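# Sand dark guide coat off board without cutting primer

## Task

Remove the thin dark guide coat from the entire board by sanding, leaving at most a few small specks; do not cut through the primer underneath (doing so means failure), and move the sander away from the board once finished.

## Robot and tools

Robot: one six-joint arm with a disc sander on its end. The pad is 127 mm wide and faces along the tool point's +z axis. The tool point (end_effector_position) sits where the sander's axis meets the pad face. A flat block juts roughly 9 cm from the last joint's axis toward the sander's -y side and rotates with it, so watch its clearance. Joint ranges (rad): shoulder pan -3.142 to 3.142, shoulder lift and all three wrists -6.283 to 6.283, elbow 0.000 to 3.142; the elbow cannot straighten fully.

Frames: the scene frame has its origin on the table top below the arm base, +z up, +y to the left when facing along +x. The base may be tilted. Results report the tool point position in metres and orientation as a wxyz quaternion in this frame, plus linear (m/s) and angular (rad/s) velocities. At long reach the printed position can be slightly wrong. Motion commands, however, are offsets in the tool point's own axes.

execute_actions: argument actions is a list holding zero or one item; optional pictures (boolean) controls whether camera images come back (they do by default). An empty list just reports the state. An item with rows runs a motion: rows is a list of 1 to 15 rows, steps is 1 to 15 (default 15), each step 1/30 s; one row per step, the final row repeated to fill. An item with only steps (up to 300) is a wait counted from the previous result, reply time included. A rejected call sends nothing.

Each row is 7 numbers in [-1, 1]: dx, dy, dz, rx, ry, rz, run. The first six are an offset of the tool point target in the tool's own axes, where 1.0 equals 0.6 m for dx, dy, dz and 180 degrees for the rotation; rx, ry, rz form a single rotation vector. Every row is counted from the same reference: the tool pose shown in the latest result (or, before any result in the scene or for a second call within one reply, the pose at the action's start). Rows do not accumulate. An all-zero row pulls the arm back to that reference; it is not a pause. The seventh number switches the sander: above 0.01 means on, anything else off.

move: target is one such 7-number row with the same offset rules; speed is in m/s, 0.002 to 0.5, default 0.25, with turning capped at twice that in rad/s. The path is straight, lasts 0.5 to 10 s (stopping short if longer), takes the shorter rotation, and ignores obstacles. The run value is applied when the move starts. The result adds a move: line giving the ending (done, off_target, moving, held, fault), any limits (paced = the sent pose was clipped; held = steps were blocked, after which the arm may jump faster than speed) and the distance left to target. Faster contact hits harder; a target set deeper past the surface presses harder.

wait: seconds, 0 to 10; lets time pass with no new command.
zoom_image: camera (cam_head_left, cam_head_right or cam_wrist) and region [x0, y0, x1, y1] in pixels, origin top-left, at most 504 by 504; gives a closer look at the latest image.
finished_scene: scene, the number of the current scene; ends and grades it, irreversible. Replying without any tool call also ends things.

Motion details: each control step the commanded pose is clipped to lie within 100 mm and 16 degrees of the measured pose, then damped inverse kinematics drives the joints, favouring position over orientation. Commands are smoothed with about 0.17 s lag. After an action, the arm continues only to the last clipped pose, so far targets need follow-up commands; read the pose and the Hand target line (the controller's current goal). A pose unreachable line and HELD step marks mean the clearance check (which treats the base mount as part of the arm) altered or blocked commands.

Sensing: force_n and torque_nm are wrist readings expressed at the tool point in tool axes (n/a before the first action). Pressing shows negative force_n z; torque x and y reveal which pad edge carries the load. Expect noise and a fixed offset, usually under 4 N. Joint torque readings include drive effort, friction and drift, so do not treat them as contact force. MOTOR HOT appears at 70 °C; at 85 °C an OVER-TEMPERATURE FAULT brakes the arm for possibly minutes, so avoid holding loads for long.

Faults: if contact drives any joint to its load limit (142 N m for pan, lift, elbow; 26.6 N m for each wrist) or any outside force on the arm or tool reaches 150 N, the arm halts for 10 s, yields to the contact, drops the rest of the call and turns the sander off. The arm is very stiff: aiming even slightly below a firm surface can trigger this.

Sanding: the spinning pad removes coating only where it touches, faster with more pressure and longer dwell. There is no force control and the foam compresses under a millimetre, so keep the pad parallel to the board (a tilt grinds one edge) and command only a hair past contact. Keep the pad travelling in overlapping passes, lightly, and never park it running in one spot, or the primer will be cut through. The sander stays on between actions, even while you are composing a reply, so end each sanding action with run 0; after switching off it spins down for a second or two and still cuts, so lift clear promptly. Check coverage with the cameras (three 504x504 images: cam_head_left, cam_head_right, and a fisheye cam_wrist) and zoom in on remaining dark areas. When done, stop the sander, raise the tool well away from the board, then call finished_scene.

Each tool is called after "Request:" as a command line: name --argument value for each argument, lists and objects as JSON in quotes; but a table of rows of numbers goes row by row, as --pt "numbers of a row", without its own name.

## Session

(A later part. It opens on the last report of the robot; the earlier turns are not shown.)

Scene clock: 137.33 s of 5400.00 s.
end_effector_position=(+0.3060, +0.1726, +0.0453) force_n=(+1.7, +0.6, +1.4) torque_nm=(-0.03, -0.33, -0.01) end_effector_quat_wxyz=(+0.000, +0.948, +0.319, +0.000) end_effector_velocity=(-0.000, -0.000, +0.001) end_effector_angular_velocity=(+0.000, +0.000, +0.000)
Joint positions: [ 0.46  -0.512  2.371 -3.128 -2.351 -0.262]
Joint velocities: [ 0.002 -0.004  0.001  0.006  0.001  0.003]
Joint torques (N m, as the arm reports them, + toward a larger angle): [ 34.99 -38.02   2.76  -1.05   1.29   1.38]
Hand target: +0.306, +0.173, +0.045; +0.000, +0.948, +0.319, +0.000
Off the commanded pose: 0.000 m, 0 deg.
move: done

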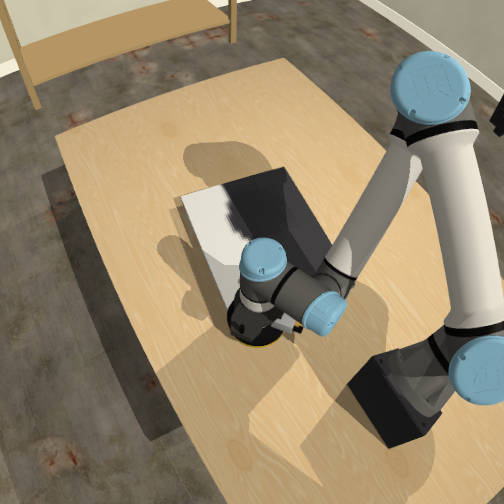

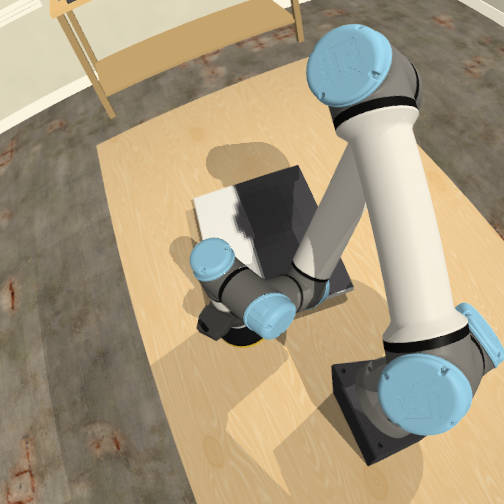

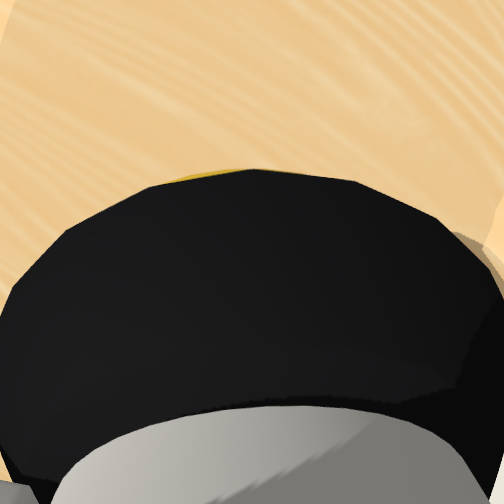

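Request:
move --target '[-0.1061, 0.1061, 0.0052, 0, 0, 0, 1]' --speed 0.1

Request:
move --target '[0.218, 0.218, -0.00043, 0, 0, 0, 1]' --speed 0.1

Request:
move --target '[0.2416, 0.2416, -0.00048, 0, 0, 0, 1]' --speed 0.042

Request:
move --target '[-0.1355, 0.1355, 0.0001, 0, 0, 0, 1]' --speed 0.12

Request:
move --target '[-0.4596, -0.4596, 0.0009, 0, 0, 0, 1]' --speed 0.09

Request:
move --target '[0, 0, -0.006, 0, 0, 0, 0]' --speed 0.05

Scene clock: 169.07 s of 5400.00 s.
end_effector_position=(+0.2939, +0.0837, +0.0422) force_n=(-2.3, -0.8, -32.4) torque_nm=(-0.14, +0.23, -0.07) end_effector_quat_wxyz=(+0.000, +0.948, +0.319, +0.000) end_effector_velocity=(-0.002, -0.002, -0.000) end_effector_angular_velocity=(+0.001, +0.002, +0.004)
Joint positions: [ 0.279 -0.615  2.545 -3.382 -2.389 -0.515]
Joint velocities: [-0.005 -0.001  0.006 -0.009  0.    -0.01 ]
Joint torques (N m, as the arm reports them, + toward a larger angle): [  2.66 -28.57   9.02  -0.91   1.32  -1.8 ]
Hand target: +0.294, +0.084, +0.042; +0.000, +0.948, +0.319, +0.000
Off the commanded pose: 0.000 m, 0 deg.
move: done

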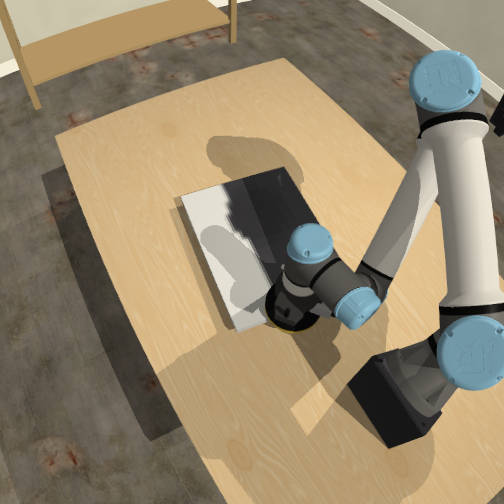

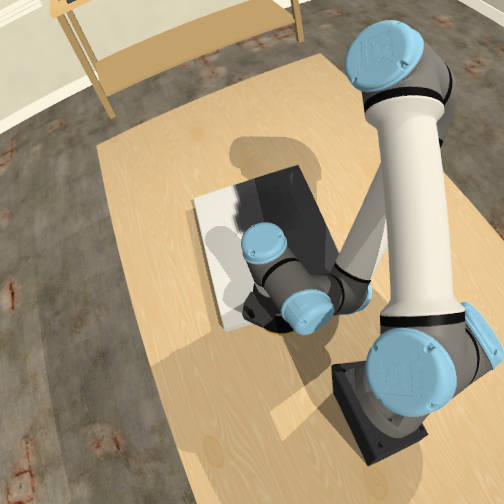

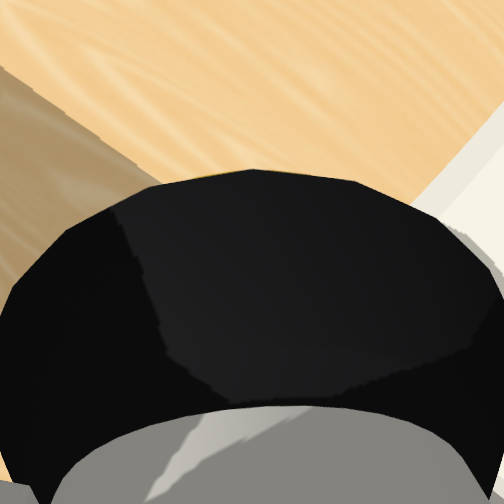

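Scene clock: 171.63 s of 5400.00 s.
end_effector_position=(+0.4771, +0.0586, +0.0428) force_n=(+6.6, -1.1, -39.8) torque_nm=(-0.52, -0.79, +0.09) end_effector_quat_wxyz=(+0.000, +0.948, +0.319, +0.000) end_effector_velocity=(+0.000, +0.000, -0.000) end_effector_angular_velocity=(-0.000, +0.001, +0.001)
Joint positions: [ 0.21  -0.7    2.126 -2.952 -2.395 -0.617]
Joint velocities: [-0.     0.001 -0.002  0.003 -0.     0.   ]
Joint torques (N m, as the arm reports them, + toward a larger angle): [ 2.73 -1.67 -9.58  1.2  -0.77  0.27]
Hand target: +0.477, +0.059, +0.043; +0.000, +0.948, +0.319, +0.000
Off the commanded pose: 0.000 m, 0 deg.
move: done

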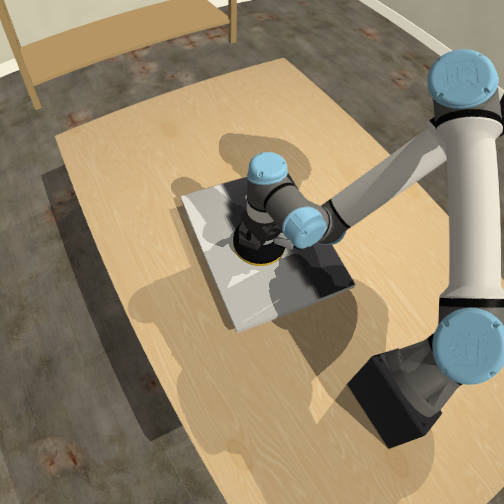

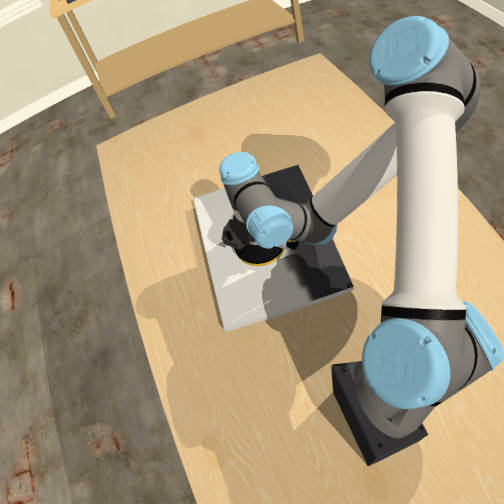

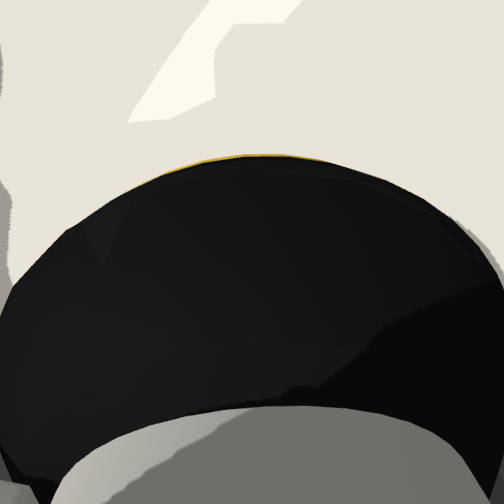

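Scene clock: 177.10 s of 5400.00 s.
end_effector_position=(+0.6801, +0.0310, +0.0434) force_n=(+3.2, -0.6, -20.4) torque_nm=(+0.12, -0.50, -0.16) end_effector_quat_wxyz=(+0.000, +0.948, +0.319, +0.000) end_effector_velocity=(+0.003, -0.000, +0.000) end_effector_angular_velocity=(-0.000, -0.001, -0.002)
Joint positions: [ 0.176 -0.554  1.533 -2.54  -2.396 -0.666]
Joint velocities: [-0.     0.003 -0.009  0.004 -0.     0.   ]
Joint torques (N m, as the arm reports them, + toward a larger angle): [ 15.43 -14.12 -17.19   0.18  -1.33  -0.65]
Hand target: +0.680, +0.031, +0.043; +0.000, +0.948, +0.319, +0.000
Off the commanded pose: 0.000 m, 0 deg.
move: done

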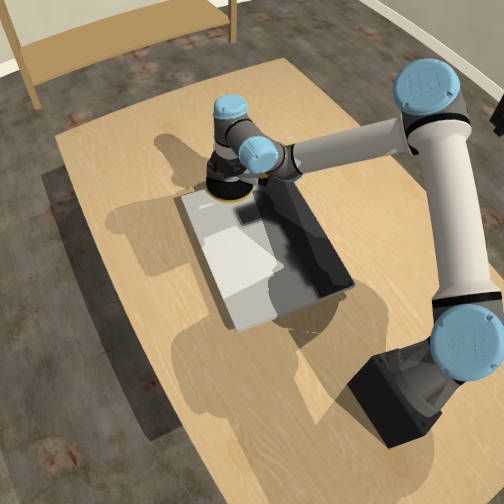

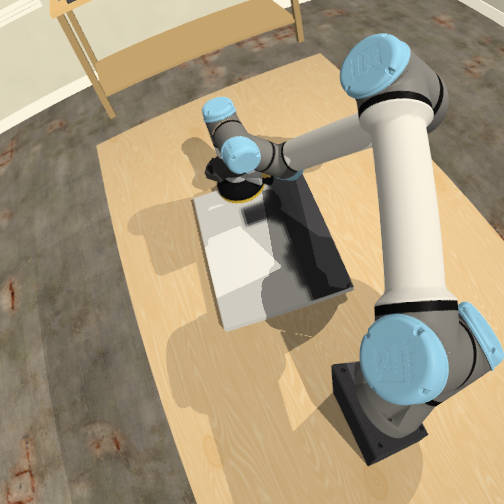

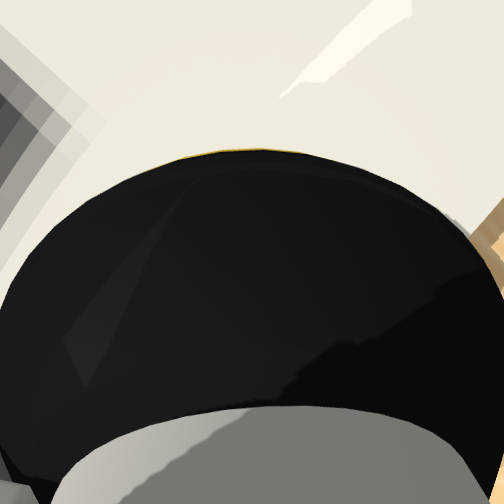

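Scene clock: 178.80 s of 5400.00 s.
end_effector_position=(+0.6649, -0.0827, +0.0433) force_n=(+2.8, +0.3, -21.2) torque_nm=(+0.18, -0.59, -0.18) end_effector_quat_wxyz=(-0.000, +0.948, +0.319, +0.000) end_effector_velocity=(-0.000, -0.002, -0.000) end_effector_angular_velocity=(+0.001, -0.001, -0.001)
Joint positions: [ 0.06  -0.722  1.639 -2.604 -2.389 -0.838]
Joint velocities: [-0.002 -0.002  0.001 -0.002  0.002 -0.003]
Joint torques (N m, as the arm reports them, + toward a larger angle): [ 16.53 -41.22   0.61  -2.4    0.9   -1.69]
Hand target: +0.665, -0.083, +0.043; -0.000, +0.948, +0.319, +0.000
Off the commanded pose: 0.000 m, 0 deg.
move: done

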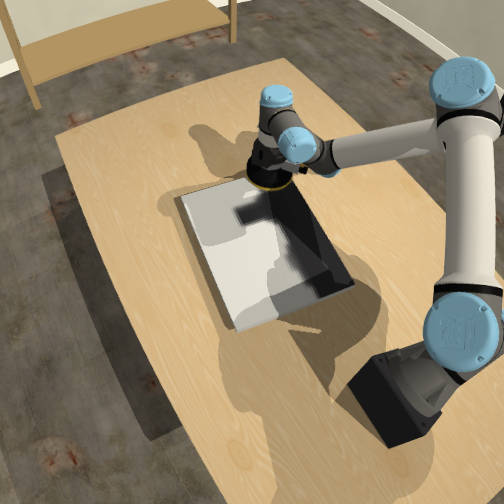

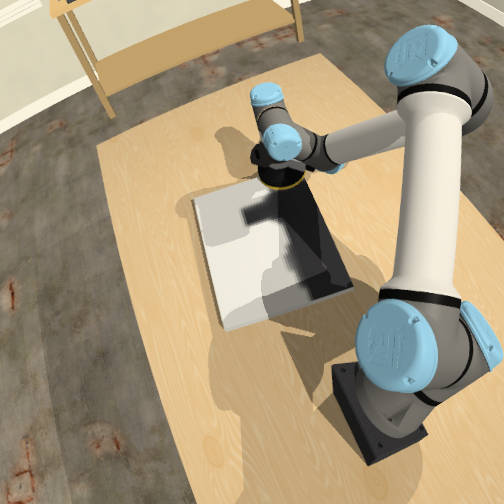

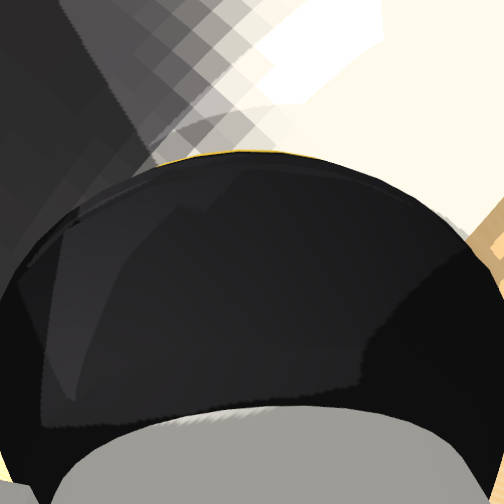

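Scene clock: 183.83 s of 5400.00 s.
end_effector_position=(+0.2787, -0.0304, +0.0421) force_n=(-2.9, -2.2, -32.1) torque_nm=(-0.16, +0.67, +0.09) end_effector_quat_wxyz=(-0.000, +0.948, +0.319, +0.000) end_effector_velocity=(-0.002, +0.000, -0.000) end_effector_angular_velocity=(-0.001, -0.004, +0.000)
Joint positions: [ 0.004 -0.784  2.714 -3.675 -2.381 -0.918]
Joint velocities: [-0.002  0.013  0.006 -0.026 -0.    -0.007]
Joint torques (N m, as the arm reports them, + toward a larger angle): [ 2.62  0.8  12.44 -1.13  0.96 -1.66]
Hand target: +0.279, -0.030, +0.042; -0.000, +0.948, +0.319, +0.000
Off the commanded pose: 0.000 m, 0 deg.
move: done

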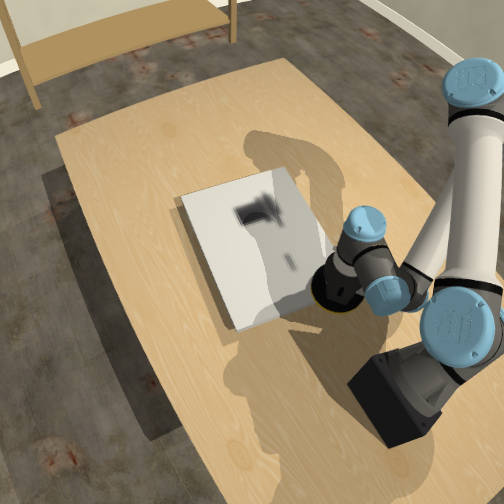

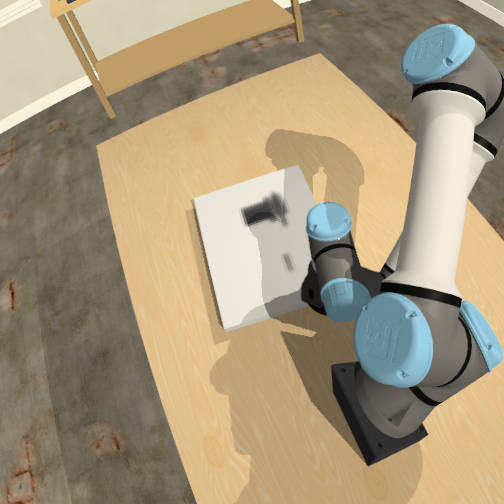

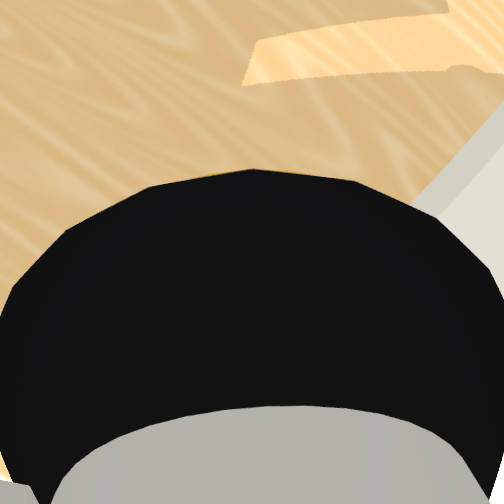

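Scene clock: 184.77 s of 5400.00 s.
end_effector_position=(+0.2785, -0.0304, +0.0455) force_n=(-0.2, +1.1, -1.7) torque_nm=(+0.12, -0.10, -0.04) end_effector_quat_wxyz=(-0.000, +0.948, +0.319, +0.000) end_effector_velocity=(-0.000, +0.000, +0.001) end_effector_angular_velocity=(+0.000, +0.001, +0.001)
Joint positions: [ 0.013 -0.802  2.716 -3.65  -2.383 -0.905]
Joint velocities: [ 0.004 -0.008  0.001  0.012 -0.001  0.005]
Joint torques (N m, as the arm reports them, + toward a larger angle): [ 30.86 -35.11  13.47  -0.55  -1.7    1.63]
Hand target: +0.279, -0.030, +0.046; -0.000, +0.948, +0.319, +0.000
Off the commanded pose: 0.000 m, 0 deg.
move: done

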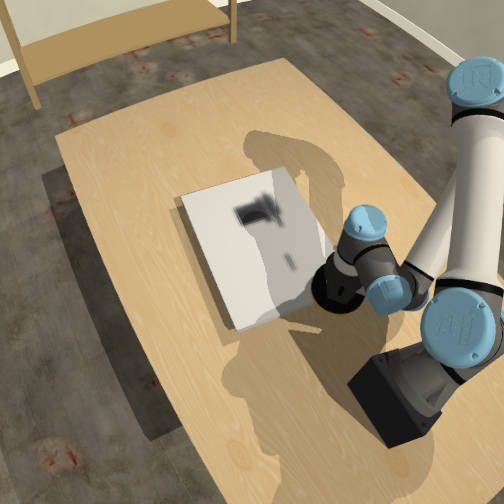

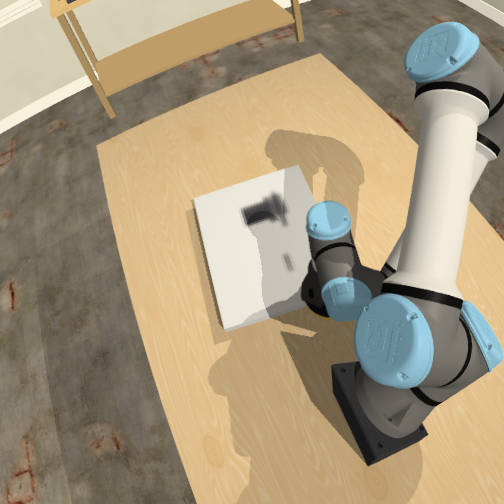

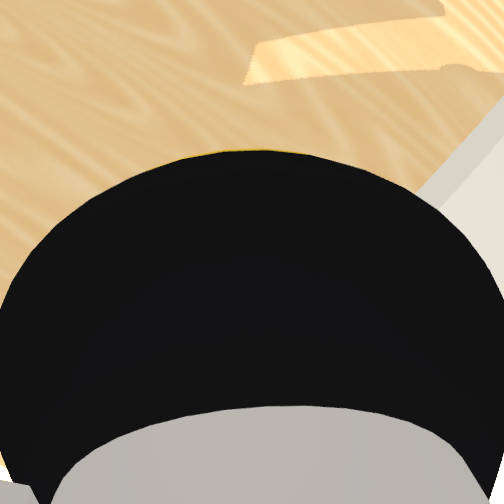

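Request:
zoom_image --camera "cam_head_left" --region '[160, 150, 360, 350]'

Request:
zoom_image --camera "cam_head_right" --region '[170, 150, 370, 350]'

Region (160, 150, 360, 350) of cam_head_left's 504x504 image, scaled by 2.520, with more detail than that image has.

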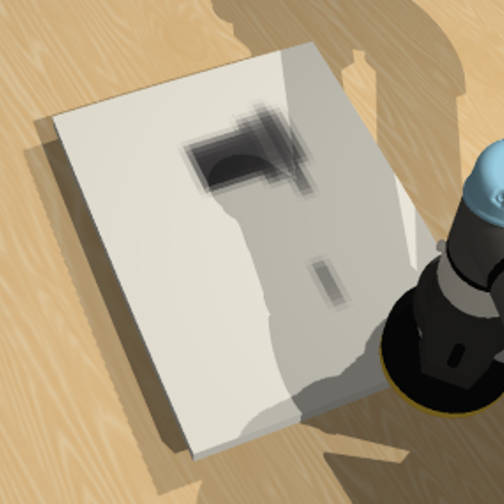

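Region (170, 150, 370, 350) of cam_head_right's 504x504 image, scaled by 2.520, with more detail than that image has.

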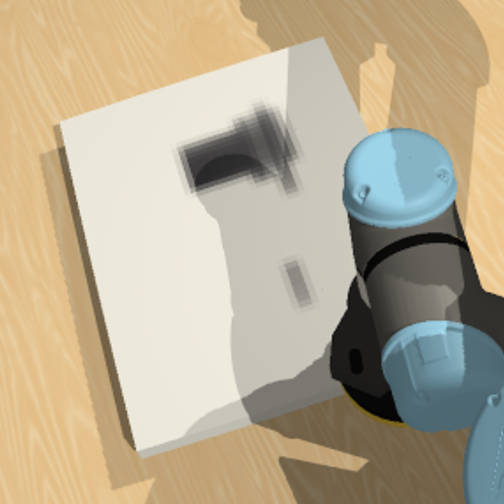

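Request:
move --target '[0.1945, 0.053, 0.0053, 0, 0, 0, 1]' --speed 0.12

Request:
move --target '[0.1532, 0.1532, -0.0003, 0, 0, 0, 1]' --speed 0.13

Request:
move --target '[0.0766, 0.0648, -0.00014, 0, 0, 0, 1]' --speed 0.07

Request:
move --target '[0.0412, -0.0766, 0.0, 0, 0, 0, 1]' --speed 0.05

Request:
move --target '[0, 0, -0.008, 0, 0, 0, 0]' --speed 0.05

Request:
move --target '[-0.5539, 0.1178, -0.1833, 0, 0, 0, 0]' --speed 0.25

Scene clock: 246.27 s of 5400.00 s.
end_effector_position=(+0.3905, +0.0148, +0.0427) force_n=(+4.3, +1.0, -34.2) torque_nm=(-0.40, -0.06, -0.16) end_effector_quat_wxyz=(+0.000, +0.948, +0.319, +0.001) end_effector_velocity=(+0.002, +0.000, -0.000) end_effector_angular_velocity=(+0.000, +0.000, -0.004)
Joint positions: [ 0.139 -0.796  2.395 -3.201 -2.395 -0.722]
Joint velocities: [ 0.001  0.001 -0.007  0.007  0.     0.005]
Joint torques (N m, as the arm reports them, + toward a larger angle): [27.44 -0.78 -6.44  1.31 -1.07  2.28]
Hand target: +0.391, +0.015, +0.043; -0.000, +0.948, +0.319, +0.000
Off the commanded pose: 0.000 m, 0 deg.
move: done

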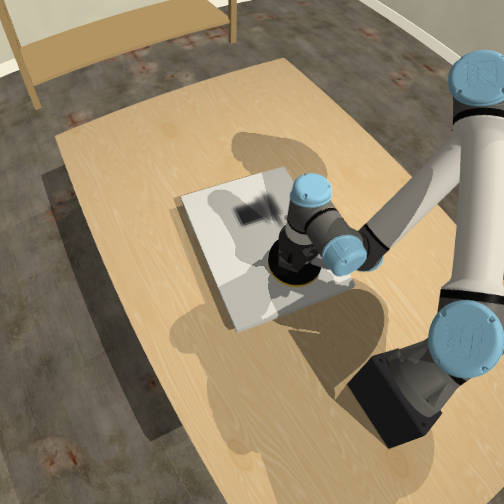

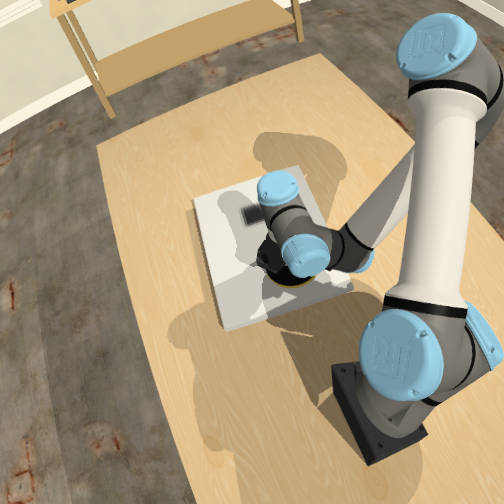

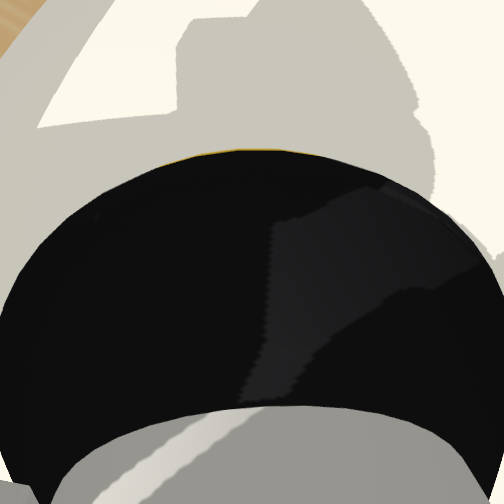

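Scene clock: 248.00 s of 5400.00 s.
end_effector_position=(+0.5192, -0.0026, +0.0431) force_n=(+8.8, -0.5, -27.1) torque_nm=(-0.56, -0.82, -0.08) end_effector_quat_wxyz=(+0.000, +0.948, +0.319, +0.001) end_effector_velocity=(+0.003, -0.000, -0.000) end_effector_angular_velocity=(-0.000, -0.000, -0.002)
Joint positions: [ 0.129 -0.775  2.059 -2.898 -2.395 -0.737]
Joint velocities: [-0.     0.003 -0.009  0.005 -0.     0.002]
Joint torques (N m, as the arm reports them, + toward a larger angle): [  7.17  -6.34 -12.51   1.01  -1.1    2.27]
Hand target: +0.519, -0.003, +0.043; -0.000, +0.948, +0.319, +0.000
Off the commanded pose: 0.000 m, 0 deg.
move: done

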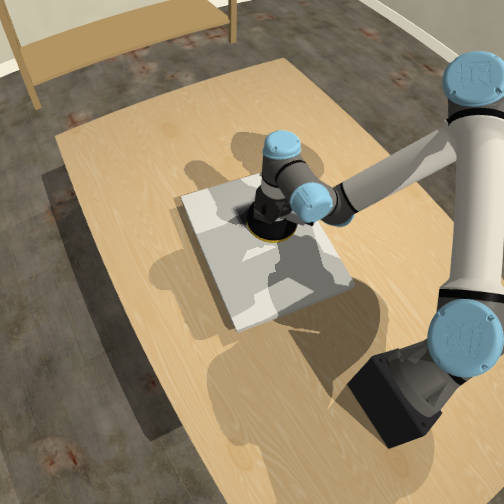

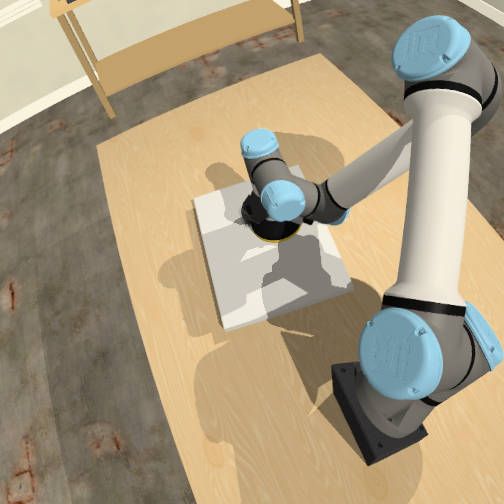

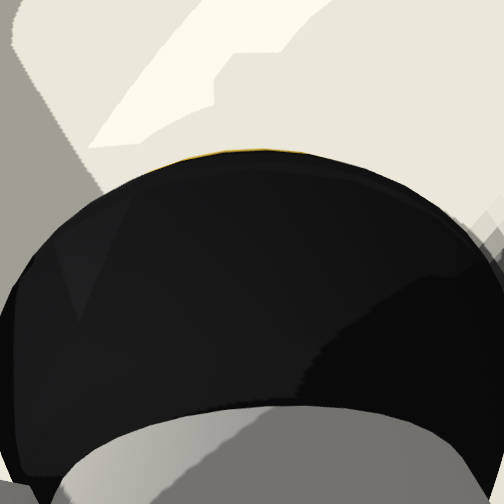

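Scene clock: 249.53 s of 5400.00 s.
end_effector_position=(+0.5793, -0.0057, +0.0433) force_n=(+4.4, +0.8, -30.6) torque_nm=(+0.04, -0.85, -0.13) end_effector_quat_wxyz=(+0.000, +0.948, +0.319, +0.001) end_effector_velocity=(+0.002, -0.000, +0.000) end_effector_angular_velocity=(-0.001, +0.000, -0.000)
Joint positions: [ 0.131 -0.725  1.884 -2.77  -2.395 -0.733]
Joint velocities: [ 0.     0.002 -0.006  0.004 -0.001  0.001]
Joint torques (N m, as the arm reports them, + toward a larger angle): [ 34.75  -6.12 -12.36   0.66  -1.25   1.47]
Hand target: +0.580, -0.006, +0.043; +0.000, +0.948, +0.319, +0.000
Off the commanded pose: 0.000 m, 0 deg.
move: done

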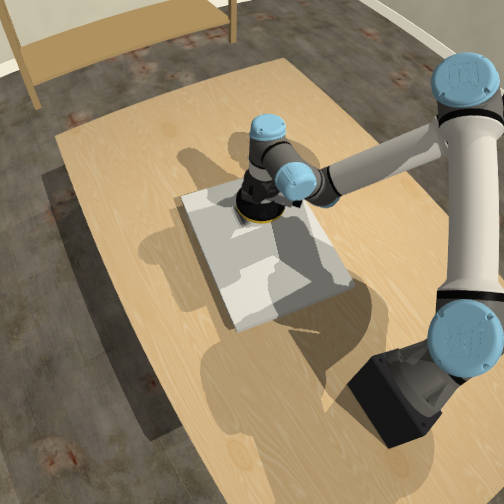

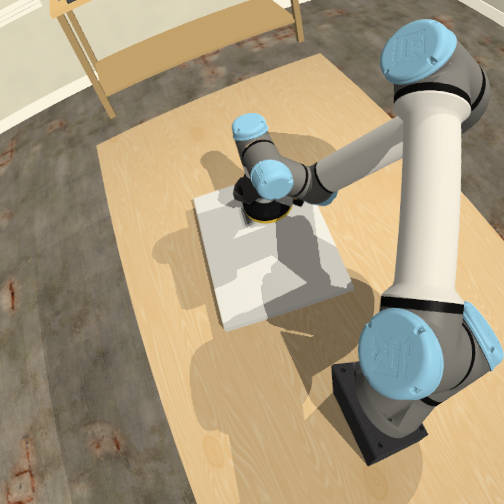

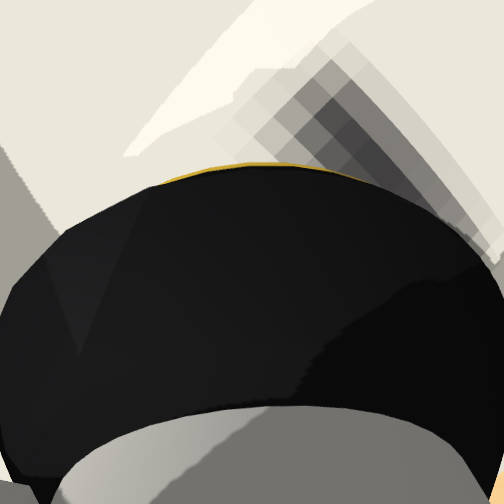

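Scene clock: 251.20 s of 5400.00 s.
end_effector_position=(+0.5713, +0.0457, +0.0432) force_n=(+5.0, -0.8, -28.2) torque_nm=(-0.06, -1.05, -0.05) end_effector_quat_wxyz=(+0.000, +0.948, +0.319, +0.000) end_effector_velocity=(+0.000, +0.001, +0.000) end_effector_angular_velocity=(-0.000, -0.001, -0.002)
Joint positions: [ 0.192 -0.655  1.871 -2.761 -2.395 -0.644]
Joint velocities: [ 0.002  0.002 -0.002  0.    -0.     0.003]
Joint torques (N m, as the arm reports them, + toward a larger angle): [ 34.87  -8.57 -11.03   0.72   0.22   1.73]
Hand target: +0.571, +0.046, +0.043; +0.000, +0.948, +0.319, +0.000
Off the commanded pose: 0.000 m, 0 deg.
move: done

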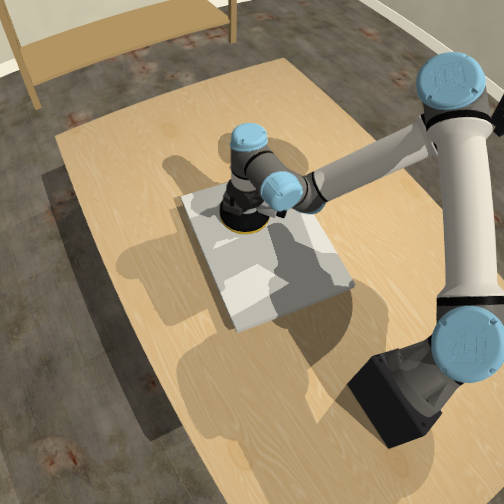

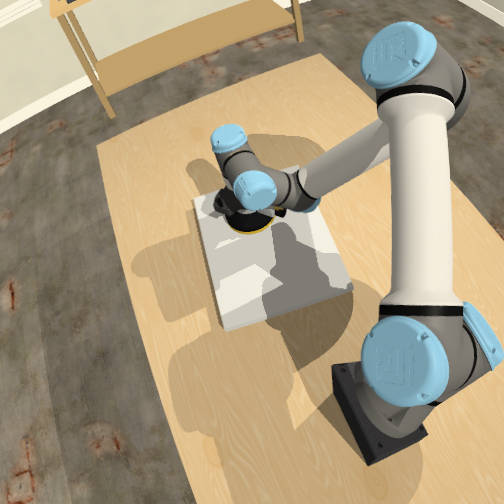

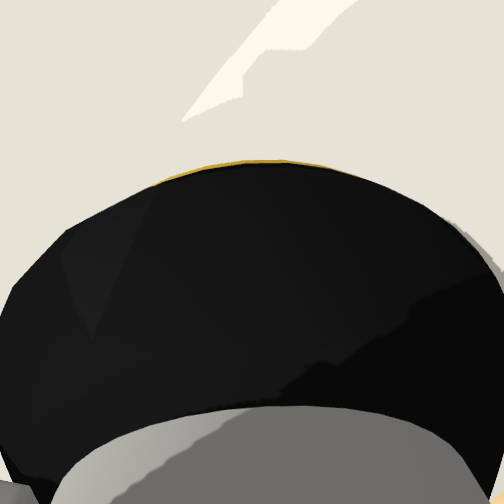

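Scene clock: 252.13 s of 5400.00 s.
end_effector_position=(+0.5712, +0.0458, +0.0479) force_n=(+1.6, +0.3, +1.8) torque_nm=(+0.14, -0.36, -0.03) end_effector_quat_wxyz=(+0.000, +0.948, +0.319, +0.000) end_effector_velocity=(+0.000, +0.000, +0.002) end_effector_angular_velocity=(-0.000, +0.000, +0.001)
Joint positions: [ 0.198 -0.663  1.871 -2.746 -2.395 -0.635]
Joint velocities: [ 0.002 -0.003 -0.     0.006  0.     0.003]
Joint torques (N m, as the arm reports them, + toward a larger angle): [ 47.13 -50.38 -17.32  -0.94   1.42   1.94]
Hand target: +0.571, +0.046, +0.048; +0.000, +0.948, +0.319, +0.000
Off the commanded pose: 0.000 m, 0 deg.
move: done

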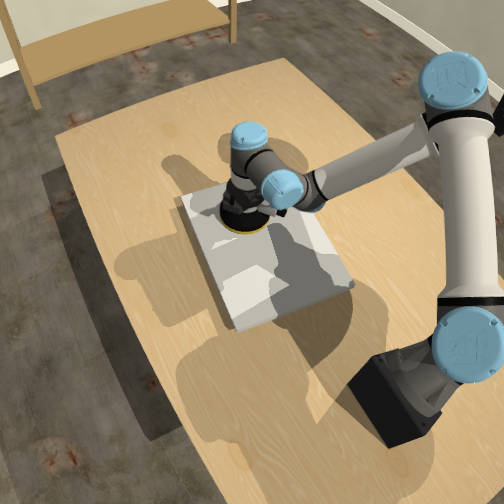

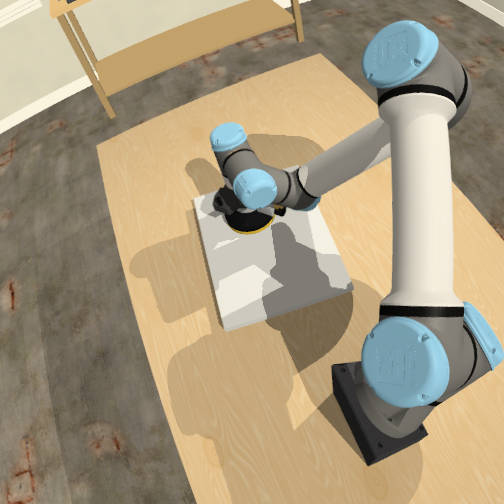

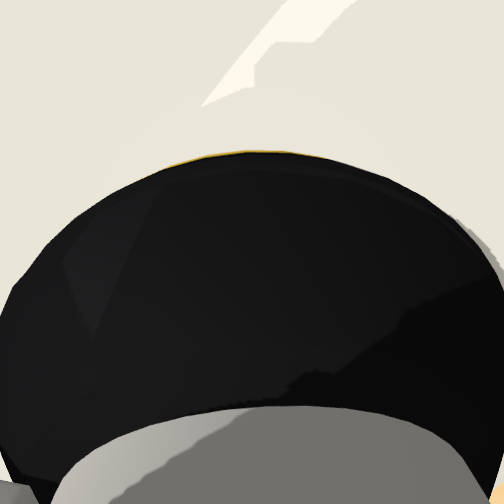

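Scene clock: 254.20 s of 5400.00 s.
end_effector_position=(+0.3496, -0.2116, +0.1574) force_n=(+2.5, -1.0, +0.6) torque_nm=(-0.18, -0.36, +0.06) end_effector_quat_wxyz=(-0.000, +0.948, +0.319, +0.001) end_effector_velocity=(-0.001, -0.001, +0.000) end_effector_angular_velocity=(+0.002, +0.002, +0.002)
Joint positions: [-0.067 -1.639  2.465 -2.644 -2.366 -1.018]
Joint velocities: [-0.002 -0.005 -0.     0.007  0.002 -0.002]
Joint torques (N m, as the arm reports them, + toward a larger angle): [ -0.7  -29.66  -3.81  -0.59   1.25  -1.82]
Hand target: +0.350, -0.212, +0.158; -0.000, +0.948, +0.319, +0.001
Off the commanded pose: 0.000 m, 0 deg.
move: done

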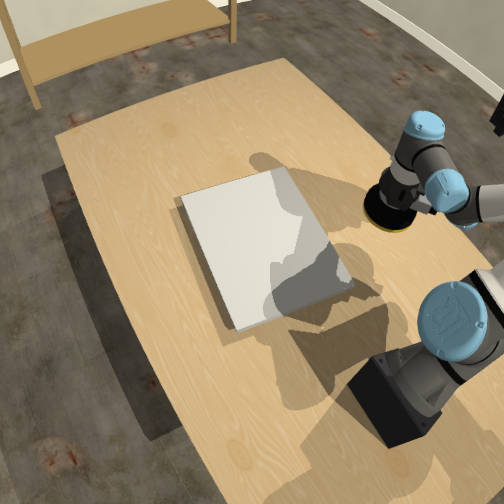

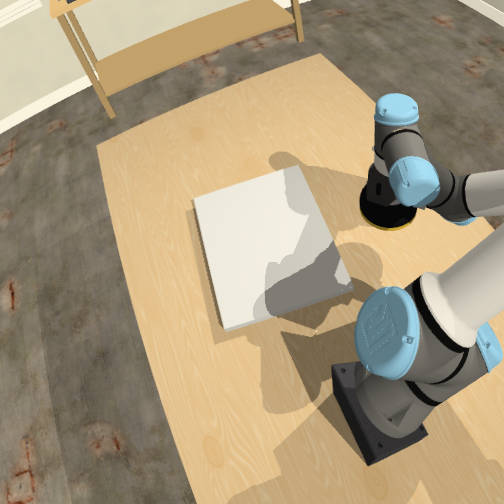

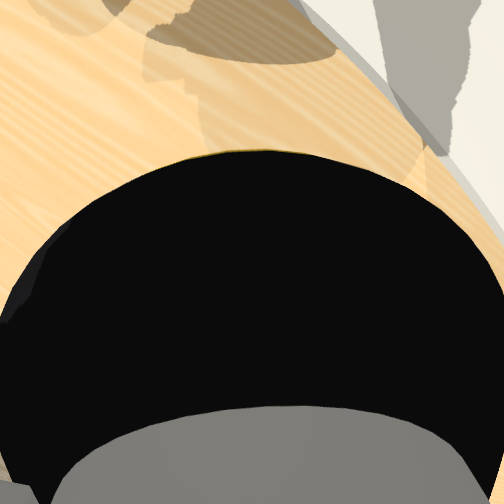

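Request:
zoom_image --camera "cam_head_left" --region '[165, 150, 365, 350]'

Request:
zoom_image --camera "cam_head_right" --region '[170, 150, 370, 350]'

Region (165, 150, 365, 350) of cam_head_left's 504x504 image, scaled by 2.520, with more detail than that image has.

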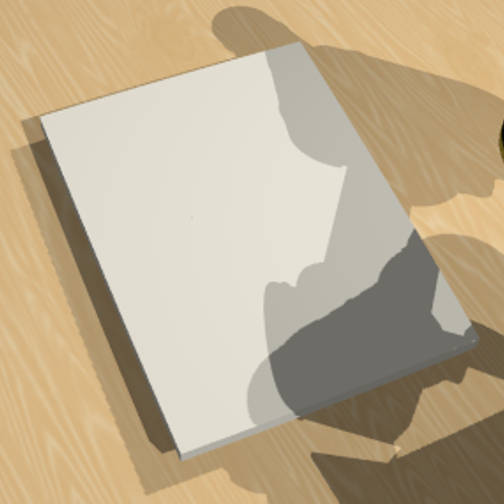

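Region (170, 150, 370, 350) of cam_head_right's 504x504 image, scaled by 2.520, with more detail than that image has.

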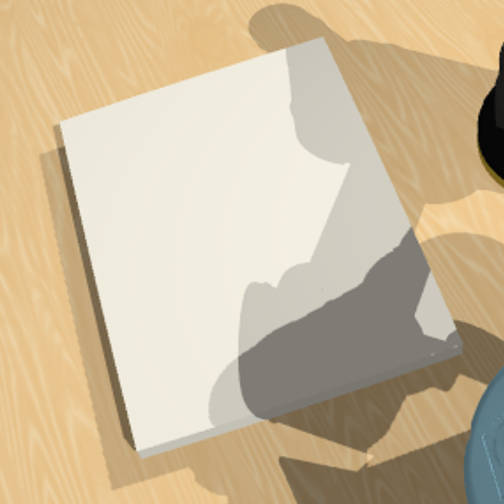

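Request:
finished_scene --scene 2

The scene is finished: the task was done.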